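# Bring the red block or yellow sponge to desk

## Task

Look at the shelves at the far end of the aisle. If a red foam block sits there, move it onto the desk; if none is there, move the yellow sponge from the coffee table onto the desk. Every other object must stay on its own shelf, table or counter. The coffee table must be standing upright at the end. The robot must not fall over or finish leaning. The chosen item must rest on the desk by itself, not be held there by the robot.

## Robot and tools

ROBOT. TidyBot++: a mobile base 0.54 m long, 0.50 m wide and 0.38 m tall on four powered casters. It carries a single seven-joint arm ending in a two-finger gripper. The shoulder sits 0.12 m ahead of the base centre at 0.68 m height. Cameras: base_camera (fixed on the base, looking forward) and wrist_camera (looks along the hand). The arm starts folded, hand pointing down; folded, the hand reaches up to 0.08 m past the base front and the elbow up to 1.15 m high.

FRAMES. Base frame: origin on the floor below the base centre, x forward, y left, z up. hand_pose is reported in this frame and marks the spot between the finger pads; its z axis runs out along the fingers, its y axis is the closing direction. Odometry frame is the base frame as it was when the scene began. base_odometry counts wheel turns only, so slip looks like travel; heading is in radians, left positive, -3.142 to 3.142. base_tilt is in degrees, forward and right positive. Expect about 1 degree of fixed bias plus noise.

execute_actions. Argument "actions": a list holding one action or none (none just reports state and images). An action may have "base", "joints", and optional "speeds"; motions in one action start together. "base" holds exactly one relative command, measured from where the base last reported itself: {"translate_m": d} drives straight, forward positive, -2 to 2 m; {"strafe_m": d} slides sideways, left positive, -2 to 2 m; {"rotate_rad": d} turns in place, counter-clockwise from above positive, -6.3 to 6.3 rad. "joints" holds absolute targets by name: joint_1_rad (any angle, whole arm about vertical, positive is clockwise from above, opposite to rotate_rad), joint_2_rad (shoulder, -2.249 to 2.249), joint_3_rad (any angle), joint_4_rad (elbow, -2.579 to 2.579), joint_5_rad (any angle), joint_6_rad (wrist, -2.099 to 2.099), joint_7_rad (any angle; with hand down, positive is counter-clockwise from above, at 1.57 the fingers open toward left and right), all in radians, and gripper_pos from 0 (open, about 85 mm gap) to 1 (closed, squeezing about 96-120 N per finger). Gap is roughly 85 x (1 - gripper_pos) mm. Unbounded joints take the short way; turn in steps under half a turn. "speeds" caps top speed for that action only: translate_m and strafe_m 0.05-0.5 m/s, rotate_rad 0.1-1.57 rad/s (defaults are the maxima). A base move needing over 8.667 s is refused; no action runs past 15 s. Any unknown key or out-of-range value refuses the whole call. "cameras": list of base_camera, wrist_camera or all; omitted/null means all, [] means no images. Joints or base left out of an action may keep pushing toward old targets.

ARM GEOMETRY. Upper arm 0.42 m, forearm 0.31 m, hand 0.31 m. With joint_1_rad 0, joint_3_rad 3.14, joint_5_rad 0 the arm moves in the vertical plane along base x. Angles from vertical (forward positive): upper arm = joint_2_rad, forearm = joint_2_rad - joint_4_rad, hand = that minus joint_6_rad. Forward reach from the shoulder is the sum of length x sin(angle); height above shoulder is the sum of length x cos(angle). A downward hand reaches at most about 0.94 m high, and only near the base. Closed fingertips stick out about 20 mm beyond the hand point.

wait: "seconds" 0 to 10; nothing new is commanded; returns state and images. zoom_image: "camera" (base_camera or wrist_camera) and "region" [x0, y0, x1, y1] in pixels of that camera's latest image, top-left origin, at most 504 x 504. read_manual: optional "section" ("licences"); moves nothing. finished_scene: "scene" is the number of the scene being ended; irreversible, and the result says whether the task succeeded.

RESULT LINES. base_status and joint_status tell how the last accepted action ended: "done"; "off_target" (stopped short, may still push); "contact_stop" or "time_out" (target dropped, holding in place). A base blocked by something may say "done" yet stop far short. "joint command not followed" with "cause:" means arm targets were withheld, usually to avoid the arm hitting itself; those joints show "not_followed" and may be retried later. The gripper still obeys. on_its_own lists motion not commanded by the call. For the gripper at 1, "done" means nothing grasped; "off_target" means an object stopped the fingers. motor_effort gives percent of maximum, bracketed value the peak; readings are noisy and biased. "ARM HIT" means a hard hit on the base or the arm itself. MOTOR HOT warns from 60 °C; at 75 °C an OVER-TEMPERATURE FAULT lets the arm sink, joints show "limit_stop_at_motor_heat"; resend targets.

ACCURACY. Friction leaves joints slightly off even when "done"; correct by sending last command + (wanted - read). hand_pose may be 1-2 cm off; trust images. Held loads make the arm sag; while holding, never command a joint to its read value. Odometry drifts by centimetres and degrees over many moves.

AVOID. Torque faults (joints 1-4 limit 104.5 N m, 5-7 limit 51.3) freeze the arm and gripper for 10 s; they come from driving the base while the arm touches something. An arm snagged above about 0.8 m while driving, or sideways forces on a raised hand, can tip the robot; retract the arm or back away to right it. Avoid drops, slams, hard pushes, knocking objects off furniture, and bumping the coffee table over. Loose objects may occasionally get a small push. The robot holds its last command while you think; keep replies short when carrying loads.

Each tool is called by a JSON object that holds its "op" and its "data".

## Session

{"op": "execute_actions", "data": {"actions": [{"joints":{"joint_2_rad":-0.7,"joint_4_rad":-1.9,"joint_6_rad":-0.8}}]}}

{"op": "execute_actions", "data": {"actions": [{"joints":{"joint_1_rad":2.8}}], "cameras": ["wrist_camera"]}}

Scene clock: 1.93 s.
base_odometry: x=+0.000 y=+0.000 heading=+0.000 (m, m, rad; odometry frame)
base_tilt: forward=+0.0 right=+0.0 (deg)
base_status: not commanded
joint_positions: joint_1_rad=-0.027 joint_2_rad=-0.687 joint_3_rad=+3.161 joint_4_rad=-1.909 joint_5_rad=-0.043 joint_6_rad=-0.820 joint_7_rad=+1.619 gripper_pos=+0.000
joint_status: all done
motor_effort: joint_1_rad=+0(0) joint_2_rad=+4(5) joint_3_rad=+2(2) joint_4_rad=+20(21) joint_5_rad=+0(0) joint_6_rad=+8(8) joint_7_rad=+0(1) (%)
hand_pose: x=+0.4250 y=+0.0112 z=+0.9737 quat_wxyz=(-0.017, +0.852, +0.018, +0.523) (m; base frame)
pictures: base_camera, wrist_camera
Images, in order (width x height): base_camera 644x364, wrist_camera 644x476.

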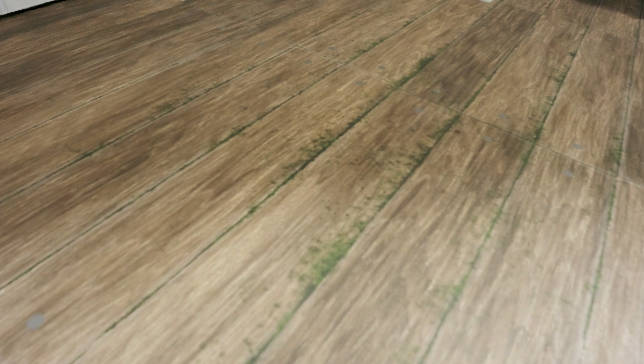

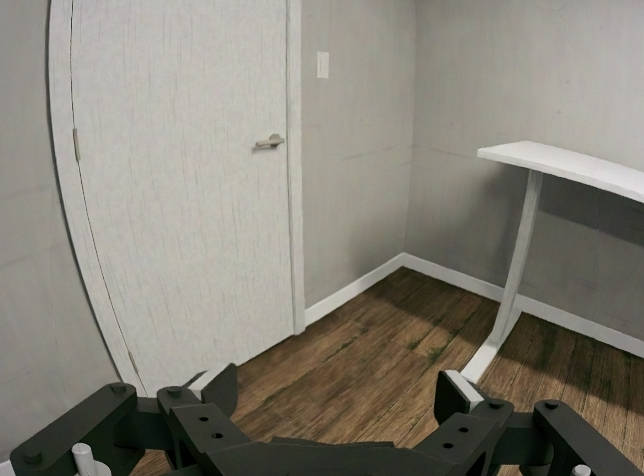

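Scene clock: 5.63 s.
base_odometry: x=+0.000 y=+0.000 heading=+0.000 (m, m, rad; odometry frame)
base_tilt: forward=+0.1 right=+0.0 (deg)
base_status: not commanded
joint_positions: joint_1_rad=+2.789 joint_2_rad=-0.687 joint_3_rad=+3.161 joint_4_rad=-1.909 joint_5_rad=-0.043 joint_6_rad=-0.820 joint_7_rad=+1.619 gripper_pos=+0.000
joint_status: all done
motor_effort: joint_1_rad=+0(1) joint_2_rad=+5(5) joint_3_rad=+1(1) joint_4_rad=+20(20) joint_5_rad=+0(1) joint_6_rad=+7(7) joint_7_rad=+1(1) (%)
hand_pose: x=-0.1673 y=-0.1085 z=+0.9737 quat_wxyz=(+0.513, +0.156, -0.838, +0.101) (m; base frame)
pictures: wrist_camera
Images, in order (width x height): wrist_camera 644x476.

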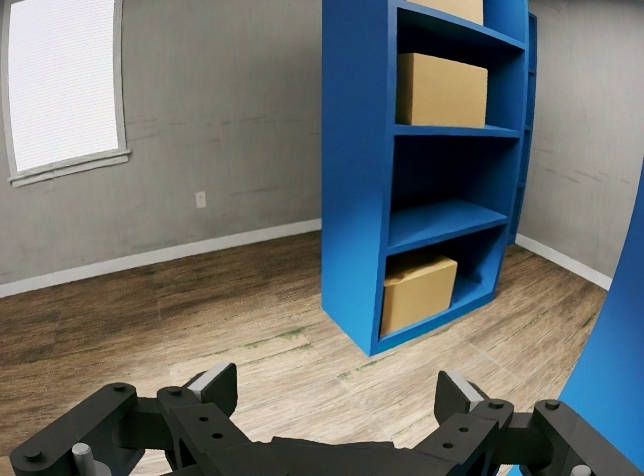

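{"op": "execute_actions", "data": {"actions": [{"base":{"rotate_rad":2.4},"joints":{"joint_1_rad":0}}], "cameras": []}}

{"op": "execute_actions", "data": {"actions": [{"base":{"strafe_m":0.5}}]}}

Scene clock: 11.13 s.
base_odometry: x=+0.000 y=+0.000 heading=+2.399 (m, m, rad; odometry frame)
base_tilt: forward=+0.1 right=+0.0 (deg)
base_status: done
joint_positions: joint_1_rad=+0.011 joint_2_rad=-0.687 joint_3_rad=+3.161 joint_4_rad=-1.909 joint_5_rad=-0.043 joint_6_rad=-0.819 joint_7_rad=+1.619 gripper_pos=+0.000
joint_status: all done
motor_effort: joint_1_rad=+0(1) joint_2_rad=+5(6) joint_3_rad=+2(3) joint_4_rad=+20(20) joint_5_rad=-1(1) joint_6_rad=+7(8) joint_7_rad=+0(0) (%)
hand_pose: x=+0.4254 y=-0.0005 z=+0.9740 quat_wxyz=(-0.007, +0.852, +0.002, +0.523) (m; base frame)
pictures: none
No camera images: the call's "cameras" was empty. Leave "cameras" out to get every camera's image.

Scene clock: 13.50 s.
base_odometry: x=-0.338 y=-0.369 heading=+2.400 (m, m, rad; odometry frame)
base_tilt: forward=+0.1 right=+0.0 (deg)
base_status: done
joint_positions: joint_1_rad=+0.011 joint_2_rad=-0.687 joint_3_rad=+3.159 joint_4_rad=-1.909 joint_5_rad=-0.043 joint_6_rad=-0.819 joint_7_rad=+1.619 gripper_pos=+0.000
joint_status: not commanded
motor_effort: joint_1_rad=+0(1) joint_2_rad=+5(5) joint_3_rad=+2(4) joint_4_rad=+20(20) joint_5_rad=-1(1) joint_6_rad=+8(8) joint_7_rad=+1(1) (%)
hand_pose: x=+0.4253 y=+0.0006 z=+0.9740 quat_wxyz=(-0.007, +0.852, +0.003, +0.523) (m; base frame)
pictures: base_camera, wrist_camera
Images, in order (width x height): base_camera 644x364, wrist_camera 644x476.

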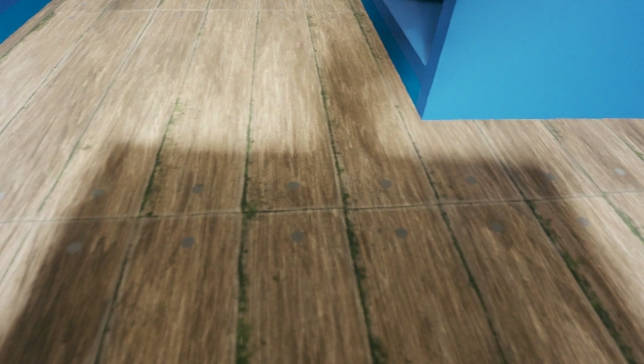

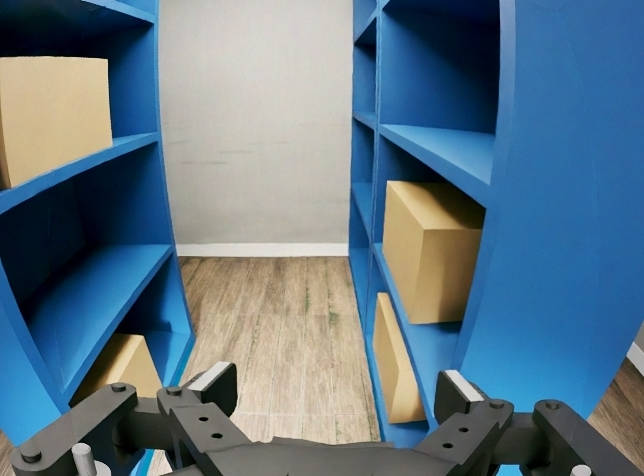

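{"op": "execute_actions", "data": {"actions": [{"base":{"rotate_rad":0.09}}], "cameras": []}}

{"op": "execute_actions", "data": {"actions": [{"base":{"strafe_m":0.17}}]}}

{"op": "execute_actions", "data": {"actions": [{"base":{"translate_m":1.0}}]}}

Scene clock: 16.67 s.
base_odometry: x=-0.338 y=-0.369 heading=+2.490 (m, m, rad; odometry frame)
base_tilt: forward=+0.1 right=+0.0 (deg)
base_status: done
joint_positions: joint_1_rad=+0.008 joint_2_rad=-0.687 joint_3_rad=+3.159 joint_4_rad=-1.909 joint_5_rad=-0.043 joint_6_rad=-0.819 joint_7_rad=+1.619 gripper_pos=+0.000
joint_status: not commanded
motor_effort: joint_1_rad=+0(1) joint_2_rad=+5(5) joint_3_rad=+1(3) joint_4_rad=+20(20) joint_5_rad=-1(1) joint_6_rad=+8(8) joint_7_rad=+1(1) (%)
hand_pose: x=+0.4253 y=+0.0014 z=+0.9740 quat_wxyz=(-0.007, +0.852, +0.004, +0.523) (m; base frame)
pictures: none
No camera images: the call's "cameras" was empty. Leave "cameras" out to get every camera's image.

Scene clock: 18.20 s.
base_odometry: x=-0.441 y=-0.504 heading=+2.491 (m, m, rad; odometry frame)
base_tilt: forward=+0.1 right=+0.0 (deg)
base_status: done
joint_positions: joint_1_rad=+0.008 joint_2_rad=-0.687 joint_3_rad=+3.158 joint_4_rad=-1.909 joint_5_rad=-0.043 joint_6_rad=-0.819 joint_7_rad=+1.619 gripper_pos=+0.000
joint_status: not commanded
motor_effort: joint_1_rad=+0(0) joint_2_rad=+5(5) joint_3_rad=+2(4) joint_4_rad=+20(20) joint_5_rad=-1(1) joint_6_rad=+7(8) joint_7_rad=+0(1) (%)
hand_pose: x=+0.4253 y=+0.0018 z=+0.9740 quat_wxyz=(-0.007, +0.852, +0.005, +0.523) (m; base frame)
pictures: base_camera, wrist_camera
Images, in order (width x height): base_camera 644x364, wrist_camera 644x476.

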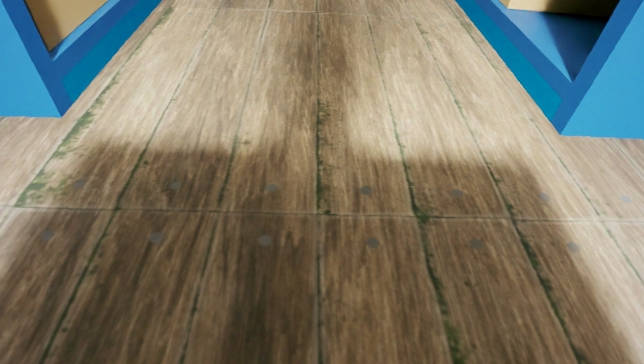

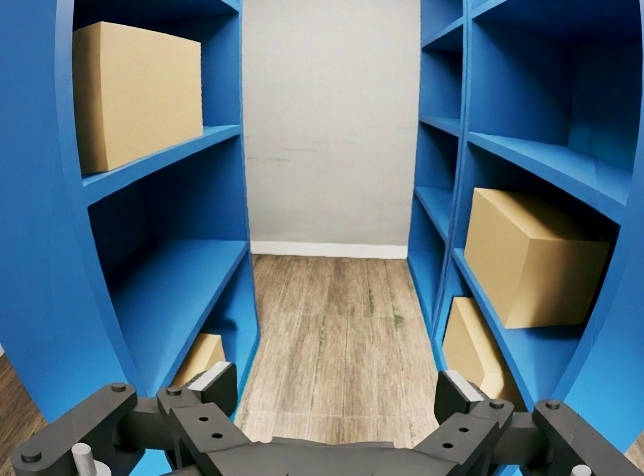

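Scene clock: 21.57 s.
base_odometry: x=-1.237 y=+0.101 heading=+2.491 (m, m, rad; odometry frame)
base_tilt: forward=+0.1 right=+0.0 (deg)
base_status: done
joint_positions: joint_1_rad=+0.008 joint_2_rad=-0.692 joint_3_rad=+3.158 joint_4_rad=-1.908 joint_5_rad=-0.043 joint_6_rad=-0.817 joint_7_rad=+1.619 gripper_pos=+0.000
joint_status: not commanded
motor_effort: joint_1_rad=+0(0) joint_2_rad=+5(8) joint_3_rad=+2(3) joint_4_rad=+20(21) joint_5_rad=+0(1) joint_6_rad=+8(8) joint_7_rad=+0(0) (%)
hand_pose: x=+0.4241 y=+0.0018 z=+0.9764 quat_wxyz=(-0.007, +0.850, +0.005, +0.527) (m; base frame)
pictures: base_camera, wrist_camera
Images, in order (width x height): base_camera 644x364, wrist_camera 644x476.

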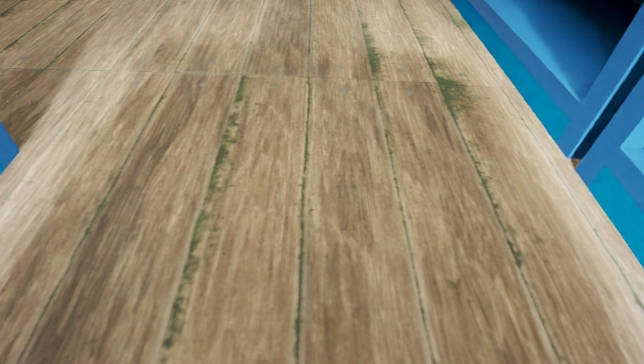

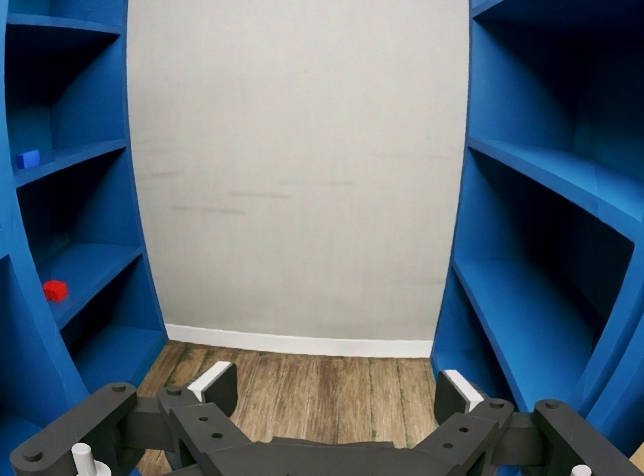

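{"op": "execute_actions", "data": {"actions": [{"base":{"translate_m":0.95},"joints":{"joint_1_rad":-0.5}}], "cameras": []}}

{"op": "execute_actions", "data": {"actions": [{"joints":{"joint_1_rad":-1.57,"joint_3_rad":3.13,"joint_5_rad":-0.01,"joint_7_rad":1.58}}], "cameras": ["wrist_camera"]}}

{"op": "execute_actions", "data": {"actions": [{"joints":{"joint_2_rad":0.6,"joint_6_rad":0.5}}]}}

Scene clock: 30.20 s.
base_odometry: x=-1.993 y=+0.676 heading=+2.491 (m, m, rad; odometry frame)
base_tilt: forward=+0.1 right=+0.0 (deg)
base_status: done
joint_positions: joint_1_rad=-0.489 joint_2_rad=-0.695 joint_3_rad=+3.158 joint_4_rad=-1.908 joint_5_rad=-0.043 joint_6_rad=-0.817 joint_7_rad=+1.619 gripper_pos=+0.000
joint_status: all done
motor_effort: joint_1_rad=+0(1) joint_2_rad=+5(7) joint_3_rad=+2(3) joint_4_rad=+20(21) joint_5_rad=+0(1) joint_6_rad=+7(8) joint_7_rad=+1(1) (%)
hand_pose: x=+0.3855 y=+0.1467 z=+0.9776 quat_wxyz=(-0.137, +0.822, +0.214, +0.510) (m; base frame)
pictures: none
No camera images: the call's "cameras" was empty. Leave "cameras" out to get every camera's image.

Scene clock: 32.57 s.
base_odometry: x=-1.993 y=+0.676 heading=+2.491 (m, m, rad; odometry frame)
base_tilt: forward=+0.0 right=+0.0 (deg)
base_status: not commanded
joint_positions: joint_1_rad=-1.559 joint_2_rad=-0.695 joint_3_rad=+3.142 joint_4_rad=-1.908 joint_5_rad=-0.034 joint_6_rad=-0.817 joint_7_rad=+1.619 gripper_pos=+0.000
joint_status: all done
motor_effort: joint_1_rad=+0(0) joint_2_rad=+5(5) joint_3_rad=+1(2) joint_4_rad=+20(20) joint_5_rad=-1(1) joint_6_rad=+8(8) joint_7_rad=+1(1) (%)
hand_pose: x=+0.1138 y=+0.3040 z=+0.9774 quat_wxyz=(-0.374, +0.592, +0.609, +0.373) (m; base frame)
pictures: wrist_camera
Images, in order (width x height): wrist_camera 644x476.

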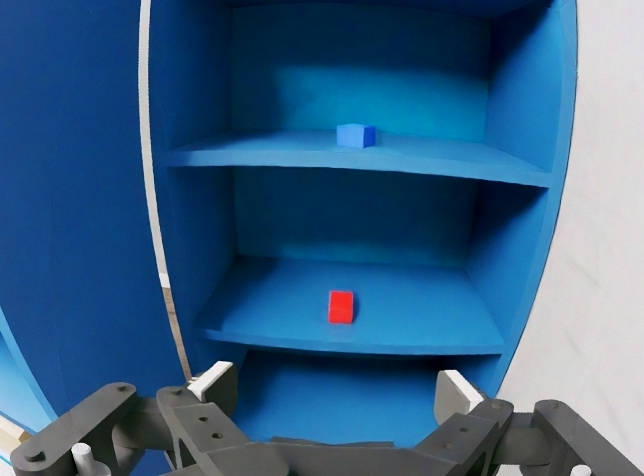

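Scene clock: 35.13 s.
base_odometry: x=-1.993 y=+0.676 heading=+2.491 (m, m, rad; odometry frame)
base_tilt: forward=+0.1 right=-0.1 (deg)
base_status: not commanded
joint_positions: joint_1_rad=-1.559 joint_2_rad=+0.591 joint_3_rad=+3.142 joint_4_rad=-1.908 joint_5_rad=-0.034 joint_6_rad=+0.478 joint_7_rad=+1.619 gripper_pos=+0.000
joint_status: all done
motor_effort: joint_1_rad=+0(0) joint_2_rad=-34(35) joint_3_rad=+1(2) joint_4_rad=+15(21) joint_5_rad=+0(0) joint_6_rad=+7(8) joint_7_rad=+0(1) (%)
hand_pose: x=+0.1313 y=+0.7029 z=+0.6441 quat_wxyz=(-0.365, +0.600, +0.598, +0.386) (m; base frame)
pictures: base_camera, wrist_camera
Images, in order (width x height): base_camera 644x364, wrist_camera 644x476.

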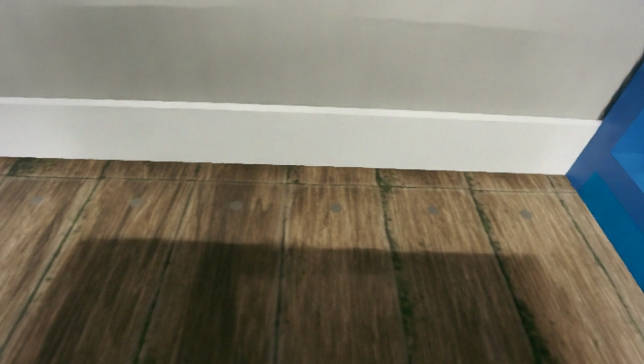

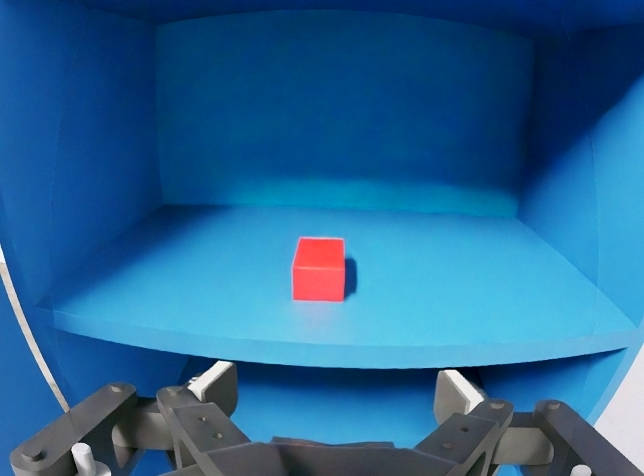

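{"op": "execute_actions", "data": {"actions": [{"base":{"strafe_m":0.08}}], "cameras": []}}

{"op": "execute_actions", "data": {"actions": [{"base":{"translate_m":-0.02},"joints":{"joint_2_rad":1.0,"joint_4_rad":-1.38,"joint_6_rad":0.4}}], "cameras": ["wrist_camera"]}}

Scene clock: 38.30 s.
base_odometry: x=-2.042 y=+0.612 heading=+2.491 (m, m, rad; odometry frame)
base_tilt: forward=+0.0 right=-0.1 (deg)
base_status: done
joint_positions: joint_1_rad=-1.559 joint_2_rad=+0.593 joint_3_rad=+3.142 joint_4_rad=-1.904 joint_5_rad=-0.034 joint_6_rad=+0.480 joint_7_rad=+1.619 gripper_pos=+0.000
joint_status: not commanded
motor_effort: joint_1_rad=+0(1) joint_2_rad=-34(37) joint_3_rad=+0(0) joint_4_rad=+15(17) joint_5_rad=+0(0) joint_6_rad=+7(8) joint_7_rad=+0(0) (%)
hand_pose: x=+0.1307 y=+0.7046 z=+0.6447 quat_wxyz=(-0.366, +0.599, +0.598, +0.387) (m; base frame)
pictures: none
No camera images: the call's "cameras" was empty. Leave "cameras" out to get every camera's image.

Scene clock: 40.03 s.
base_odometry: x=-2.026 y=+0.600 heading=+2.491 (m, m, rad; odometry frame)
base_tilt: forward=+0.1 right=-0.1 (deg)
base_status: done
joint_positions: joint_1_rad=-1.571 joint_2_rad=+0.993 joint_3_rad=+3.134 joint_4_rad=-1.396 joint_5_rad=-0.032 joint_6_rad=+0.421 joint_7_rad=+1.619 gripper_pos=+0.000
joint_status: all done
motor_effort: joint_1_rad=+0(3) joint_2_rad=-46(48) joint_3_rad=+0(2) joint_4_rad=+16(16) joint_5_rad=+0(1) joint_6_rad=+8(8) joint_7_rad=+1(1) (%)
hand_pose: x=+0.1178 y=+0.8543 z=+0.5620 quat_wxyz=(-0.386, +0.586, +0.592, +0.396) (m; base frame)
pictures: wrist_camera
Images, in order (width x height): wrist_camera 644x476.

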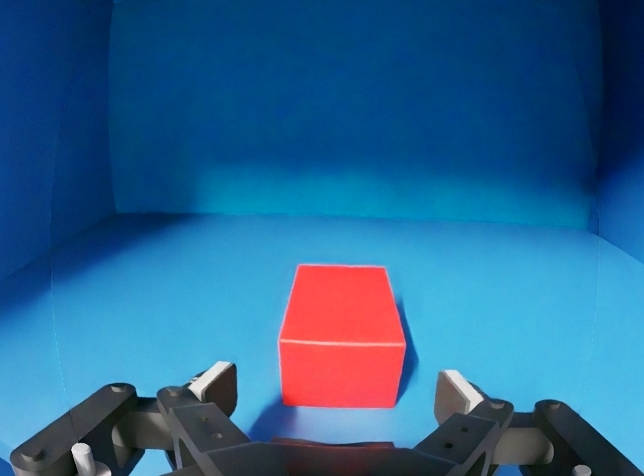

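{"op": "execute_actions", "data": {"actions": [{"base":{"strafe_m":0.08}}], "cameras": []}}

{"op": "execute_actions", "data": {"actions": [{"joints":{"gripper_pos":1}}], "cameras": ["wrist_camera"]}}

{"op": "execute_actions", "data": {"actions": [{"base":{"strafe_m":-0.17},"joints":{"joint_2_rad":0.6,"joint_4_rad":-1.9,"joint_6_rad":0.5}}], "cameras": []}}

{"op": "execute_actions", "data": {"actions": [{"joints":{"joint_1_rad":-1.0,"joint_2_rad":-0.7,"joint_6_rad":-0.8}}], "cameras": []}}

{"op": "execute_actions", "data": {"actions": [{"joints":{"joint_1_rad":0}}], "cameras": []}}

{"op": "execute_actions", "data": {"actions": [{"base":{"translate_m":-2}}]}}

{"op": "execute_actions", "data": {"actions": [{"base":{"translate_m":-0.25},"joints":{"joint_1_rad":2.9,"joint_4_rad":-1.5}}], "cameras": ["wrist_camera"]}}

Scene clock: 47.00 s.
base_odometry: x=-2.074 y=+0.536 heading=+2.491 (m, m, rad; odometry frame)
base_tilt: forward=+0.1 right=-0.1 (deg)
base_status: done
joint_positions: joint_1_rad=-1.571 joint_2_rad=+0.993 joint_3_rad=+3.134 joint_4_rad=-1.388 joint_5_rad=-0.032 joint_6_rad=+0.420 joint_7_rad=+1.619 gripper_pos=+0.000
joint_status: not commanded
motor_effort: joint_1_rad=+0(2) joint_2_rad=-46(48) joint_3_rad=+0(1) joint_4_rad=+16(18) joint_5_rad=+0(0) joint_6_rad=+8(8) joint_7_rad=+1(1) (%)
hand_pose: x=+0.1178 y=+0.8568 z=+0.5653 quat_wxyz=(-0.388, +0.585, +0.590, +0.398) (m; base frame)
pictures: none
No camera images: the call's "cameras" was empty. Leave "cameras" out to get every camera's image.

Scene clock: 48.10 s.
base_odometry: x=-2.074 y=+0.536 heading=+2.491 (m, m, rad; odometry frame)
base_tilt: forward=+0.1 right=-0.1 (deg)
base_status: not commanded
joint_positions: joint_1_rad=-1.571 joint_2_rad=+0.992 joint_3_rad=+3.134 joint_4_rad=-1.386 joint_5_rad=-0.032 joint_6_rad=+0.420 joint_7_rad=+1.619 gripper_pos=+0.390
joint_status: gripper_pos off_target (ended at +0.390, target +1.000)
motor_effort: joint_1_rad=+0(1) joint_2_rad=-45(46) joint_3_rad=+0(1) joint_4_rad=+16(16) joint_5_rad=+0(0) joint_6_rad=+8(8) joint_7_rad=+1(1) (%)
hand_pose: x=+0.1178 y=+0.8579 z=+0.5677 quat_wxyz=(-0.389, +0.584, +0.590, +0.399) (m; base frame)
pictures: wrist_camera
Images, in order (width x height): wrist_camera 644x476.

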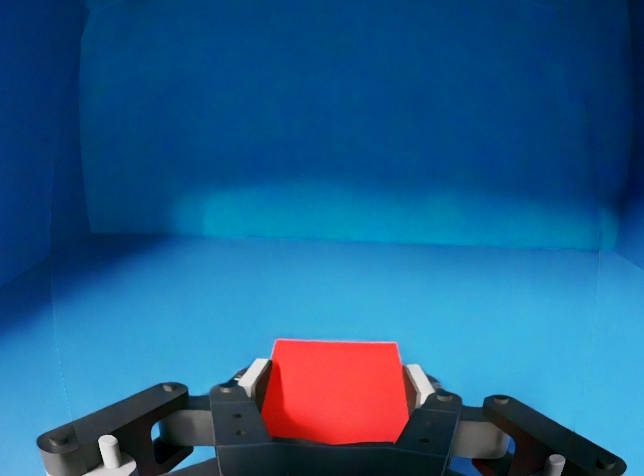

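Scene clock: 49.83 s.
base_odometry: x=-1.971 y=+0.671 heading=+2.491 (m, m, rad; odometry frame)
base_tilt: forward=+0.0 right=-0.1 (deg)
base_status: done
joint_positions: joint_1_rad=-1.570 joint_2_rad=+0.611 joint_3_rad=+3.134 joint_4_rad=-1.887 joint_5_rad=-0.032 joint_6_rad=+0.477 joint_7_rad=+1.619 gripper_pos=+0.390
joint_status: all done
motor_effort: joint_1_rad=+0(5) joint_2_rad=-35(46) joint_3_rad=+1(2) joint_4_rad=+15(18) joint_5_rad=+0(0) joint_6_rad=+8(8) joint_7_rad=+1(1) (%)
hand_pose: x=+0.1181 y=+0.7103 z=+0.6394 quat_wxyz=(-0.370, +0.595, +0.603, +0.381) (m; base frame)
pictures: none
No camera images: the call's "cameras" was empty. Leave "cameras" out to get every camera's image.

Scene clock: 52.40 s.
base_odometry: x=-1.971 y=+0.671 heading=+2.491 (m, m, rad; odometry frame)
base_tilt: forward=+0.1 right=+0.0 (deg)
base_status: not commanded
joint_positions: joint_1_rad=-1.013 joint_2_rad=-0.690 joint_3_rad=+3.134 joint_4_rad=-1.889 joint_5_rad=-0.032 joint_6_rad=-0.782 joint_7_rad=+1.619 gripper_pos=+0.390
joint_status: all done
motor_effort: joint_1_rad=+0(1) joint_2_rad=+4(37) joint_3_rad=+2(1) joint_4_rad=+20(21) joint_5_rad=-1(1) joint_6_rad=+8(9) joint_7_rad=+1(1) (%)
hand_pose: x=+0.2734 y=+0.2696 z=+0.9963 quat_wxyz=(-0.268, +0.721, +0.424, +0.478) (m; base frame)
pictures: none
No camera images: the call's "cameras" was empty. Leave "cameras" out to get every camera's image.

Scene clock: 54.70 s.
base_odometry: x=-1.971 y=+0.671 heading=+2.491 (m, m, rad; odometry frame)
base_tilt: forward=+0.0 right=+0.0 (deg)
base_status: not commanded
joint_positions: joint_1_rad=-0.011 joint_2_rad=-0.690 joint_3_rad=+3.134 joint_4_rad=-1.889 joint_5_rad=-0.032 joint_6_rad=-0.782 joint_7_rad=+1.619 gripper_pos=+0.390
joint_status: all done
motor_effort: joint_1_rad=+0(1) joint_2_rad=+4(5) joint_3_rad=+2(3) joint_4_rad=+21(20) joint_5_rad=-1(1) joint_6_rad=+8(8) joint_7_rad=+1(1) (%)
hand_pose: x=+0.4293 y=+0.0151 z=+0.9963 quat_wxyz=(-0.005, +0.836, +0.025, +0.548) (m; base frame)
pictures: none
No camera images: the call's "cameras" was empty. Leave "cameras" out to get every camera's image.

Scene clock: 60.07 s.
base_odometry: x=-0.379 y=-0.540 heading=+2.491 (m, m, rad; odometry frame)
base_tilt: forward=+0.1 right=+0.0 (deg)
base_status: done
joint_positions: joint_1_rad=-0.011 joint_2_rad=-0.694 joint_3_rad=+3.134 joint_4_rad=-1.891 joint_5_rad=-0.032 joint_6_rad=-0.784 joint_7_rad=+1.619 gripper_pos=+0.390
joint_status: not commanded
motor_effort: joint_1_rad=+0(0) joint_2_rad=+4(8) joint_3_rad=+2(3) joint_4_rad=+21(22) joint_5_rad=+0(0) joint_6_rad=+8(8) joint_7_rad=+0(0) (%)
hand_pose: x=+0.4278 y=+0.0150 z=+0.9955 quat_wxyz=(-0.005, +0.836, +0.025, +0.548) (m; base frame)
pictures: base_camera, wrist_camera
Images, in order (width x height): base_camera 644x364, wrist_camera 644x476.

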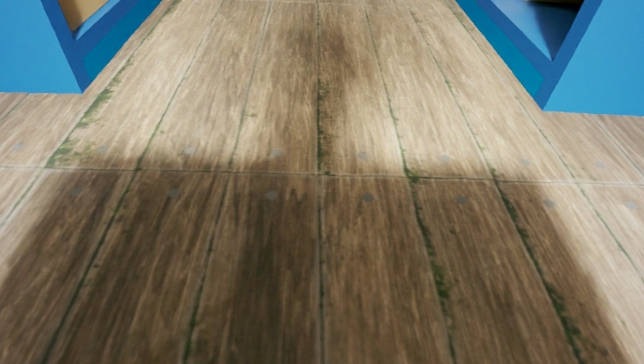

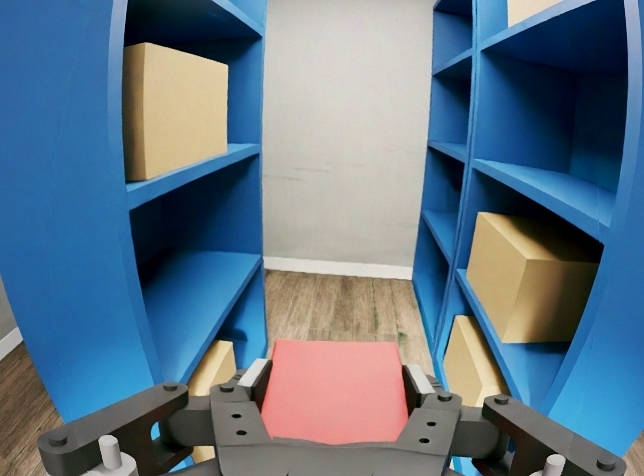

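Scene clock: 63.83 s.
base_odometry: x=-0.180 y=-0.691 heading=+2.491 (m, m, rad; odometry frame)
base_tilt: forward=+0.0 right=+0.0 (deg)
base_status: done
joint_positions: joint_1_rad=+2.889 joint_2_rad=-0.699 joint_3_rad=+3.134 joint_4_rad=-1.517 joint_5_rad=-0.031 joint_6_rad=-0.784 joint_7_rad=+1.619 gripper_pos=+0.390
joint_status: all done
motor_effort: joint_1_rad=+0(1) joint_2_rad=+8(8) joint_3_rad=+2(3) joint_4_rad=+17(21) joint_5_rad=-1(0) joint_6_rad=+9(8) joint_7_rad=+0(1) (%)
hand_pose: x=-0.1388 y=-0.0794 z=+1.2089 quat_wxyz=(+0.691, +0.111, -0.709, +0.087) (m; base frame)
pictures: wrist_camera
Images, in order (width x height): wrist_camera 644x476.

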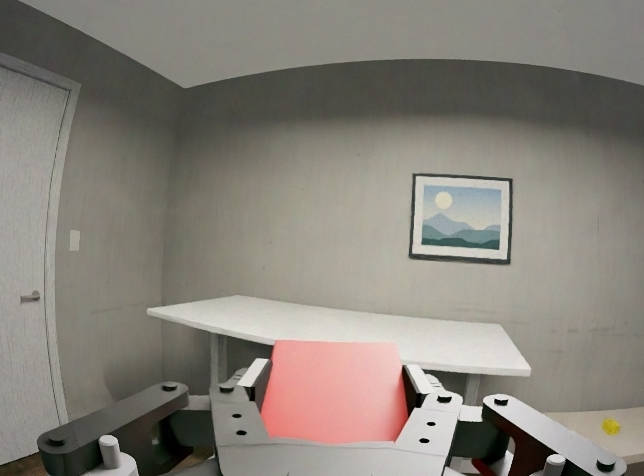

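{"op": "execute_actions", "data": {"actions": [{"base":{"translate_m":-0.45},"joints":{"joint_2_rad":0.15,"joint_4_rad":-1.0,"joint_6_rad":-0.8}}], "cameras": ["wrist_camera"]}}

Scene clock: 68.67 s.
base_odometry: x=+0.178 y=-0.963 heading=+2.492 (m, m, rad; odometry frame)
base_tilt: forward=+0.0 right=+0.0 (deg)
base_status: done
joint_positions: joint_1_rad=+2.889 joint_2_rad=+0.159 joint_3_rad=+3.134 joint_4_rad=-1.016 joint_5_rad=-0.031 joint_6_rad=-0.784 joint_7_rad=+1.619 gripper_pos=+0.390
joint_status: all done
motor_effort: joint_1_rad=+0(0) joint_2_rad=-25(29) joint_3_rad=+1(3) joint_4_rad=+20(23) joint_5_rad=-1(0) joint_6_rad=+8(9) joint_7_rad=+0(1) (%)
hand_pose: x=-0.5019 y=-0.1733 z=+1.1005 quat_wxyz=(+0.552, +0.124, -0.821, +0.075) (m; base frame)
pictures: wrist_camera
Images, in order (width x height): wrist_camera 644x476.

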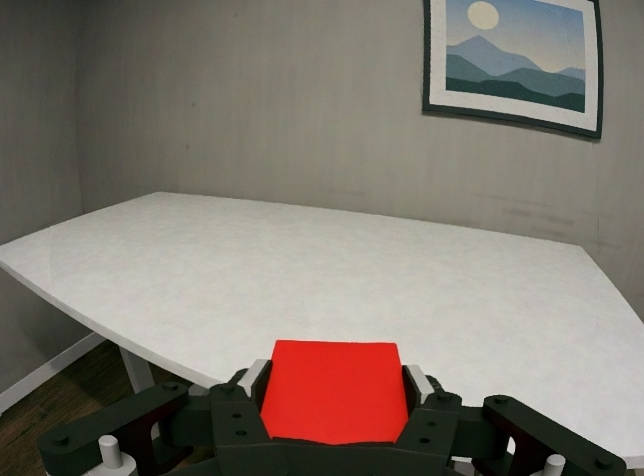

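{"op": "execute_actions", "data": {"actions": [{"base":{"translate_m":-0.22}}], "cameras": []}}

{"op": "execute_actions", "data": {"actions": [{"joints":{"joint_2_rad":0.3,"joint_6_rad":-0.7}}], "cameras": ["wrist_camera"]}}

Scene clock: 73.67 s.
base_odometry: x=+0.354 y=-1.096 heading=+2.492 (m, m, rad; odometry frame)
base_tilt: forward=+0.0 right=+0.0 (deg)
base_status: done
joint_positions: joint_1_rad=+2.891 joint_2_rad=+0.160 joint_3_rad=+3.134 joint_4_rad=-1.014 joint_5_rad=-0.031 joint_6_rad=-0.785 joint_7_rad=+1.619 gripper_pos=+0.390
joint_status: not commanded
motor_effort: joint_1_rad=+0(2) joint_2_rad=-25(30) joint_3_rad=+1(2) joint_4_rad=+20(21) joint_5_rad=+0(1) joint_6_rad=+8(9) joint_7_rad=+1(0) (%)
hand_pose: x=-0.5025 y=-0.1722 z=+1.1013 quat_wxyz=(+0.553, +0.123, -0.821, +0.074) (m; base frame)
pictures: none
No camera images: the call's "cameras" was empty. Leave "cameras" out to get every camera's image.

Scene clock: 74.83 s.
base_odometry: x=+0.354 y=-1.096 heading=+2.492 (m, m, rad; odometry frame)
base_tilt: forward=+0.0 right=+0.0 (deg)
base_status: not commanded
joint_positions: joint_1_rad=+2.891 joint_2_rad=+0.307 joint_3_rad=+3.134 joint_4_rad=-1.009 joint_5_rad=-0.031 joint_6_rad=-0.724 joint_7_rad=+1.619 gripper_pos=+0.390
joint_status: all done
motor_effort: joint_1_rad=+0(0) joint_2_rad=-30(35) joint_3_rad=+1(0) joint_4_rad=+21(23) joint_5_rad=+0(0) joint_6_rad=+8(8) joint_7_rad=+1(0) (%)
hand_pose: x=-0.5646 y=-0.1877 z=+1.0216 quat_wxyz=(+0.519, +0.125, -0.843, +0.071) (m; base frame)
pictures: wrist_camera
Images, in order (width x height): wrist_camera 644x476.

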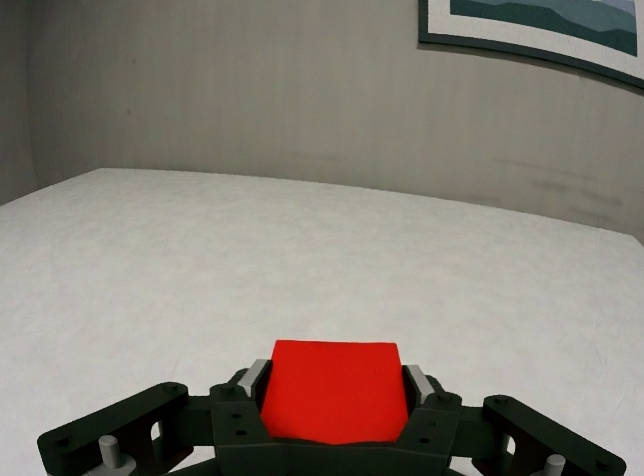

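{"op": "execute_actions", "data": {"actions": [{"joints":{"joint_2_rad":0.39}}], "cameras": ["wrist_camera"]}}

Scene clock: 77.33 s.
base_odometry: x=+0.354 y=-1.096 heading=+2.492 (m, m, rad; odometry frame)
base_tilt: forward=+0.0 right=+0.0 (deg)
base_status: not commanded
joint_positions: joint_1_rad=+2.891 joint_2_rad=+0.369 joint_3_rad=+3.134 joint_4_rad=-0.999 joint_5_rad=-0.031 joint_6_rad=-0.708 joint_7_rad=+1.619 gripper_pos=+0.390
joint_status: all done
motor_effort: joint_1_rad=+0(1) joint_2_rad=-32(35) joint_3_rad=+0(0) joint_4_rad=+20(21) joint_5_rad=+0(0) joint_6_rad=+7(8) joint_7_rad=+1(1) (%)
hand_pose: x=-0.5871 y=-0.1934 z=+0.9871 quat_wxyz=(+0.504, +0.126, -0.852, +0.069) (m; base frame)
pictures: wrist_camera
Images, in order (width x height): wrist_camera 644x476.

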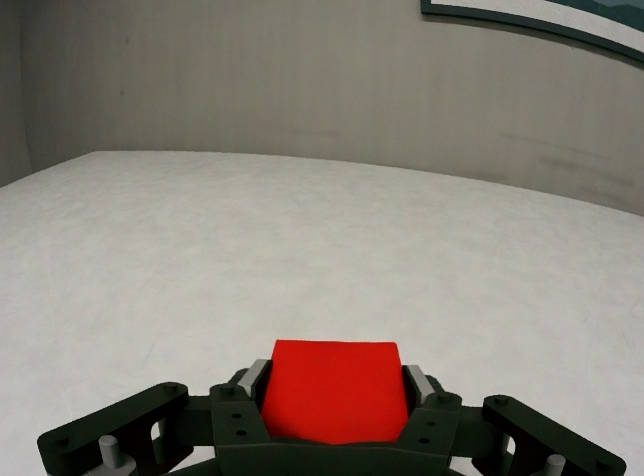

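Touching.

{"op": "execute_actions", "data": {"actions": [{"joints":{"gripper_pos":0}}], "cameras": []}}

{"op": "execute_actions", "data": {"actions": [{"joints":{"joint_2_rad":0.1,"joint_6_rad":-0.95}}], "cameras": ["wrist_camera"]}}

Scene clock: 79.93 s.
base_odometry: x=+0.354 y=-1.096 heading=+2.492 (m, m, rad; odometry frame)
base_tilt: forward=+0.0 right=+0.0 (deg)
base_status: not commanded
joint_positions: joint_1_rad=+2.891 joint_2_rad=+0.378 joint_3_rad=+3.134 joint_4_rad=-0.993 joint_5_rad=-0.031 joint_6_rad=-0.707 joint_7_rad=+1.619 gripper_pos=+0.000
joint_status: all done
motor_effort: joint_1_rad=+0(0) joint_2_rad=-33(34) joint_3_rad=+0(0) joint_4_rad=+21(21) joint_5_rad=-1(0) joint_6_rad=+7(7) joint_7_rad=+1(0) (%)
hand_pose: x=-0.5905 y=-0.1942 z=+0.9839 quat_wxyz=(+0.502, +0.126, -0.853, +0.069) (m; base frame)
pictures: none
No camera images: the call's "cameras" was empty. Leave "cameras" out to get every camera's image.

Scene clock: 81.57 s.
base_odometry: x=+0.354 y=-1.096 heading=+2.492 (m, m, rad; odometry frame)
base_tilt: forward=+0.0 right=+0.0 (deg)
base_status: not commanded
joint_positions: joint_1_rad=+2.891 joint_2_rad=+0.092 joint_3_rad=+3.134 joint_4_rad=-0.994 joint_5_rad=-0.031 joint_6_rad=-0.928 joint_7_rad=+1.619 gripper_pos=+0.000
joint_status: all done
motor_effort: joint_1_rad=+0(0) joint_2_rad=-21(37) joint_3_rad=+1(0) joint_4_rad=+19(22) joint_5_rad=+0(1) joint_6_rad=+8(7) joint_7_rad=+1(1) (%)
hand_pose: x=-0.4568 y=-0.1614 z=+1.1138 quat_wxyz=(+0.530, +0.128, -0.835, +0.072) (m; base frame)
pictures: wrist_camera
Images, in order (width x height): wrist_camera 644x476.

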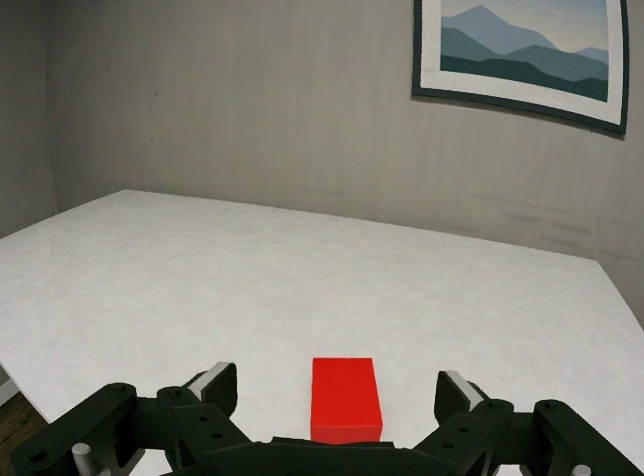

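{"op": "finished_scene", "data": {"scene": 2}}

The scene is finished: the task was done.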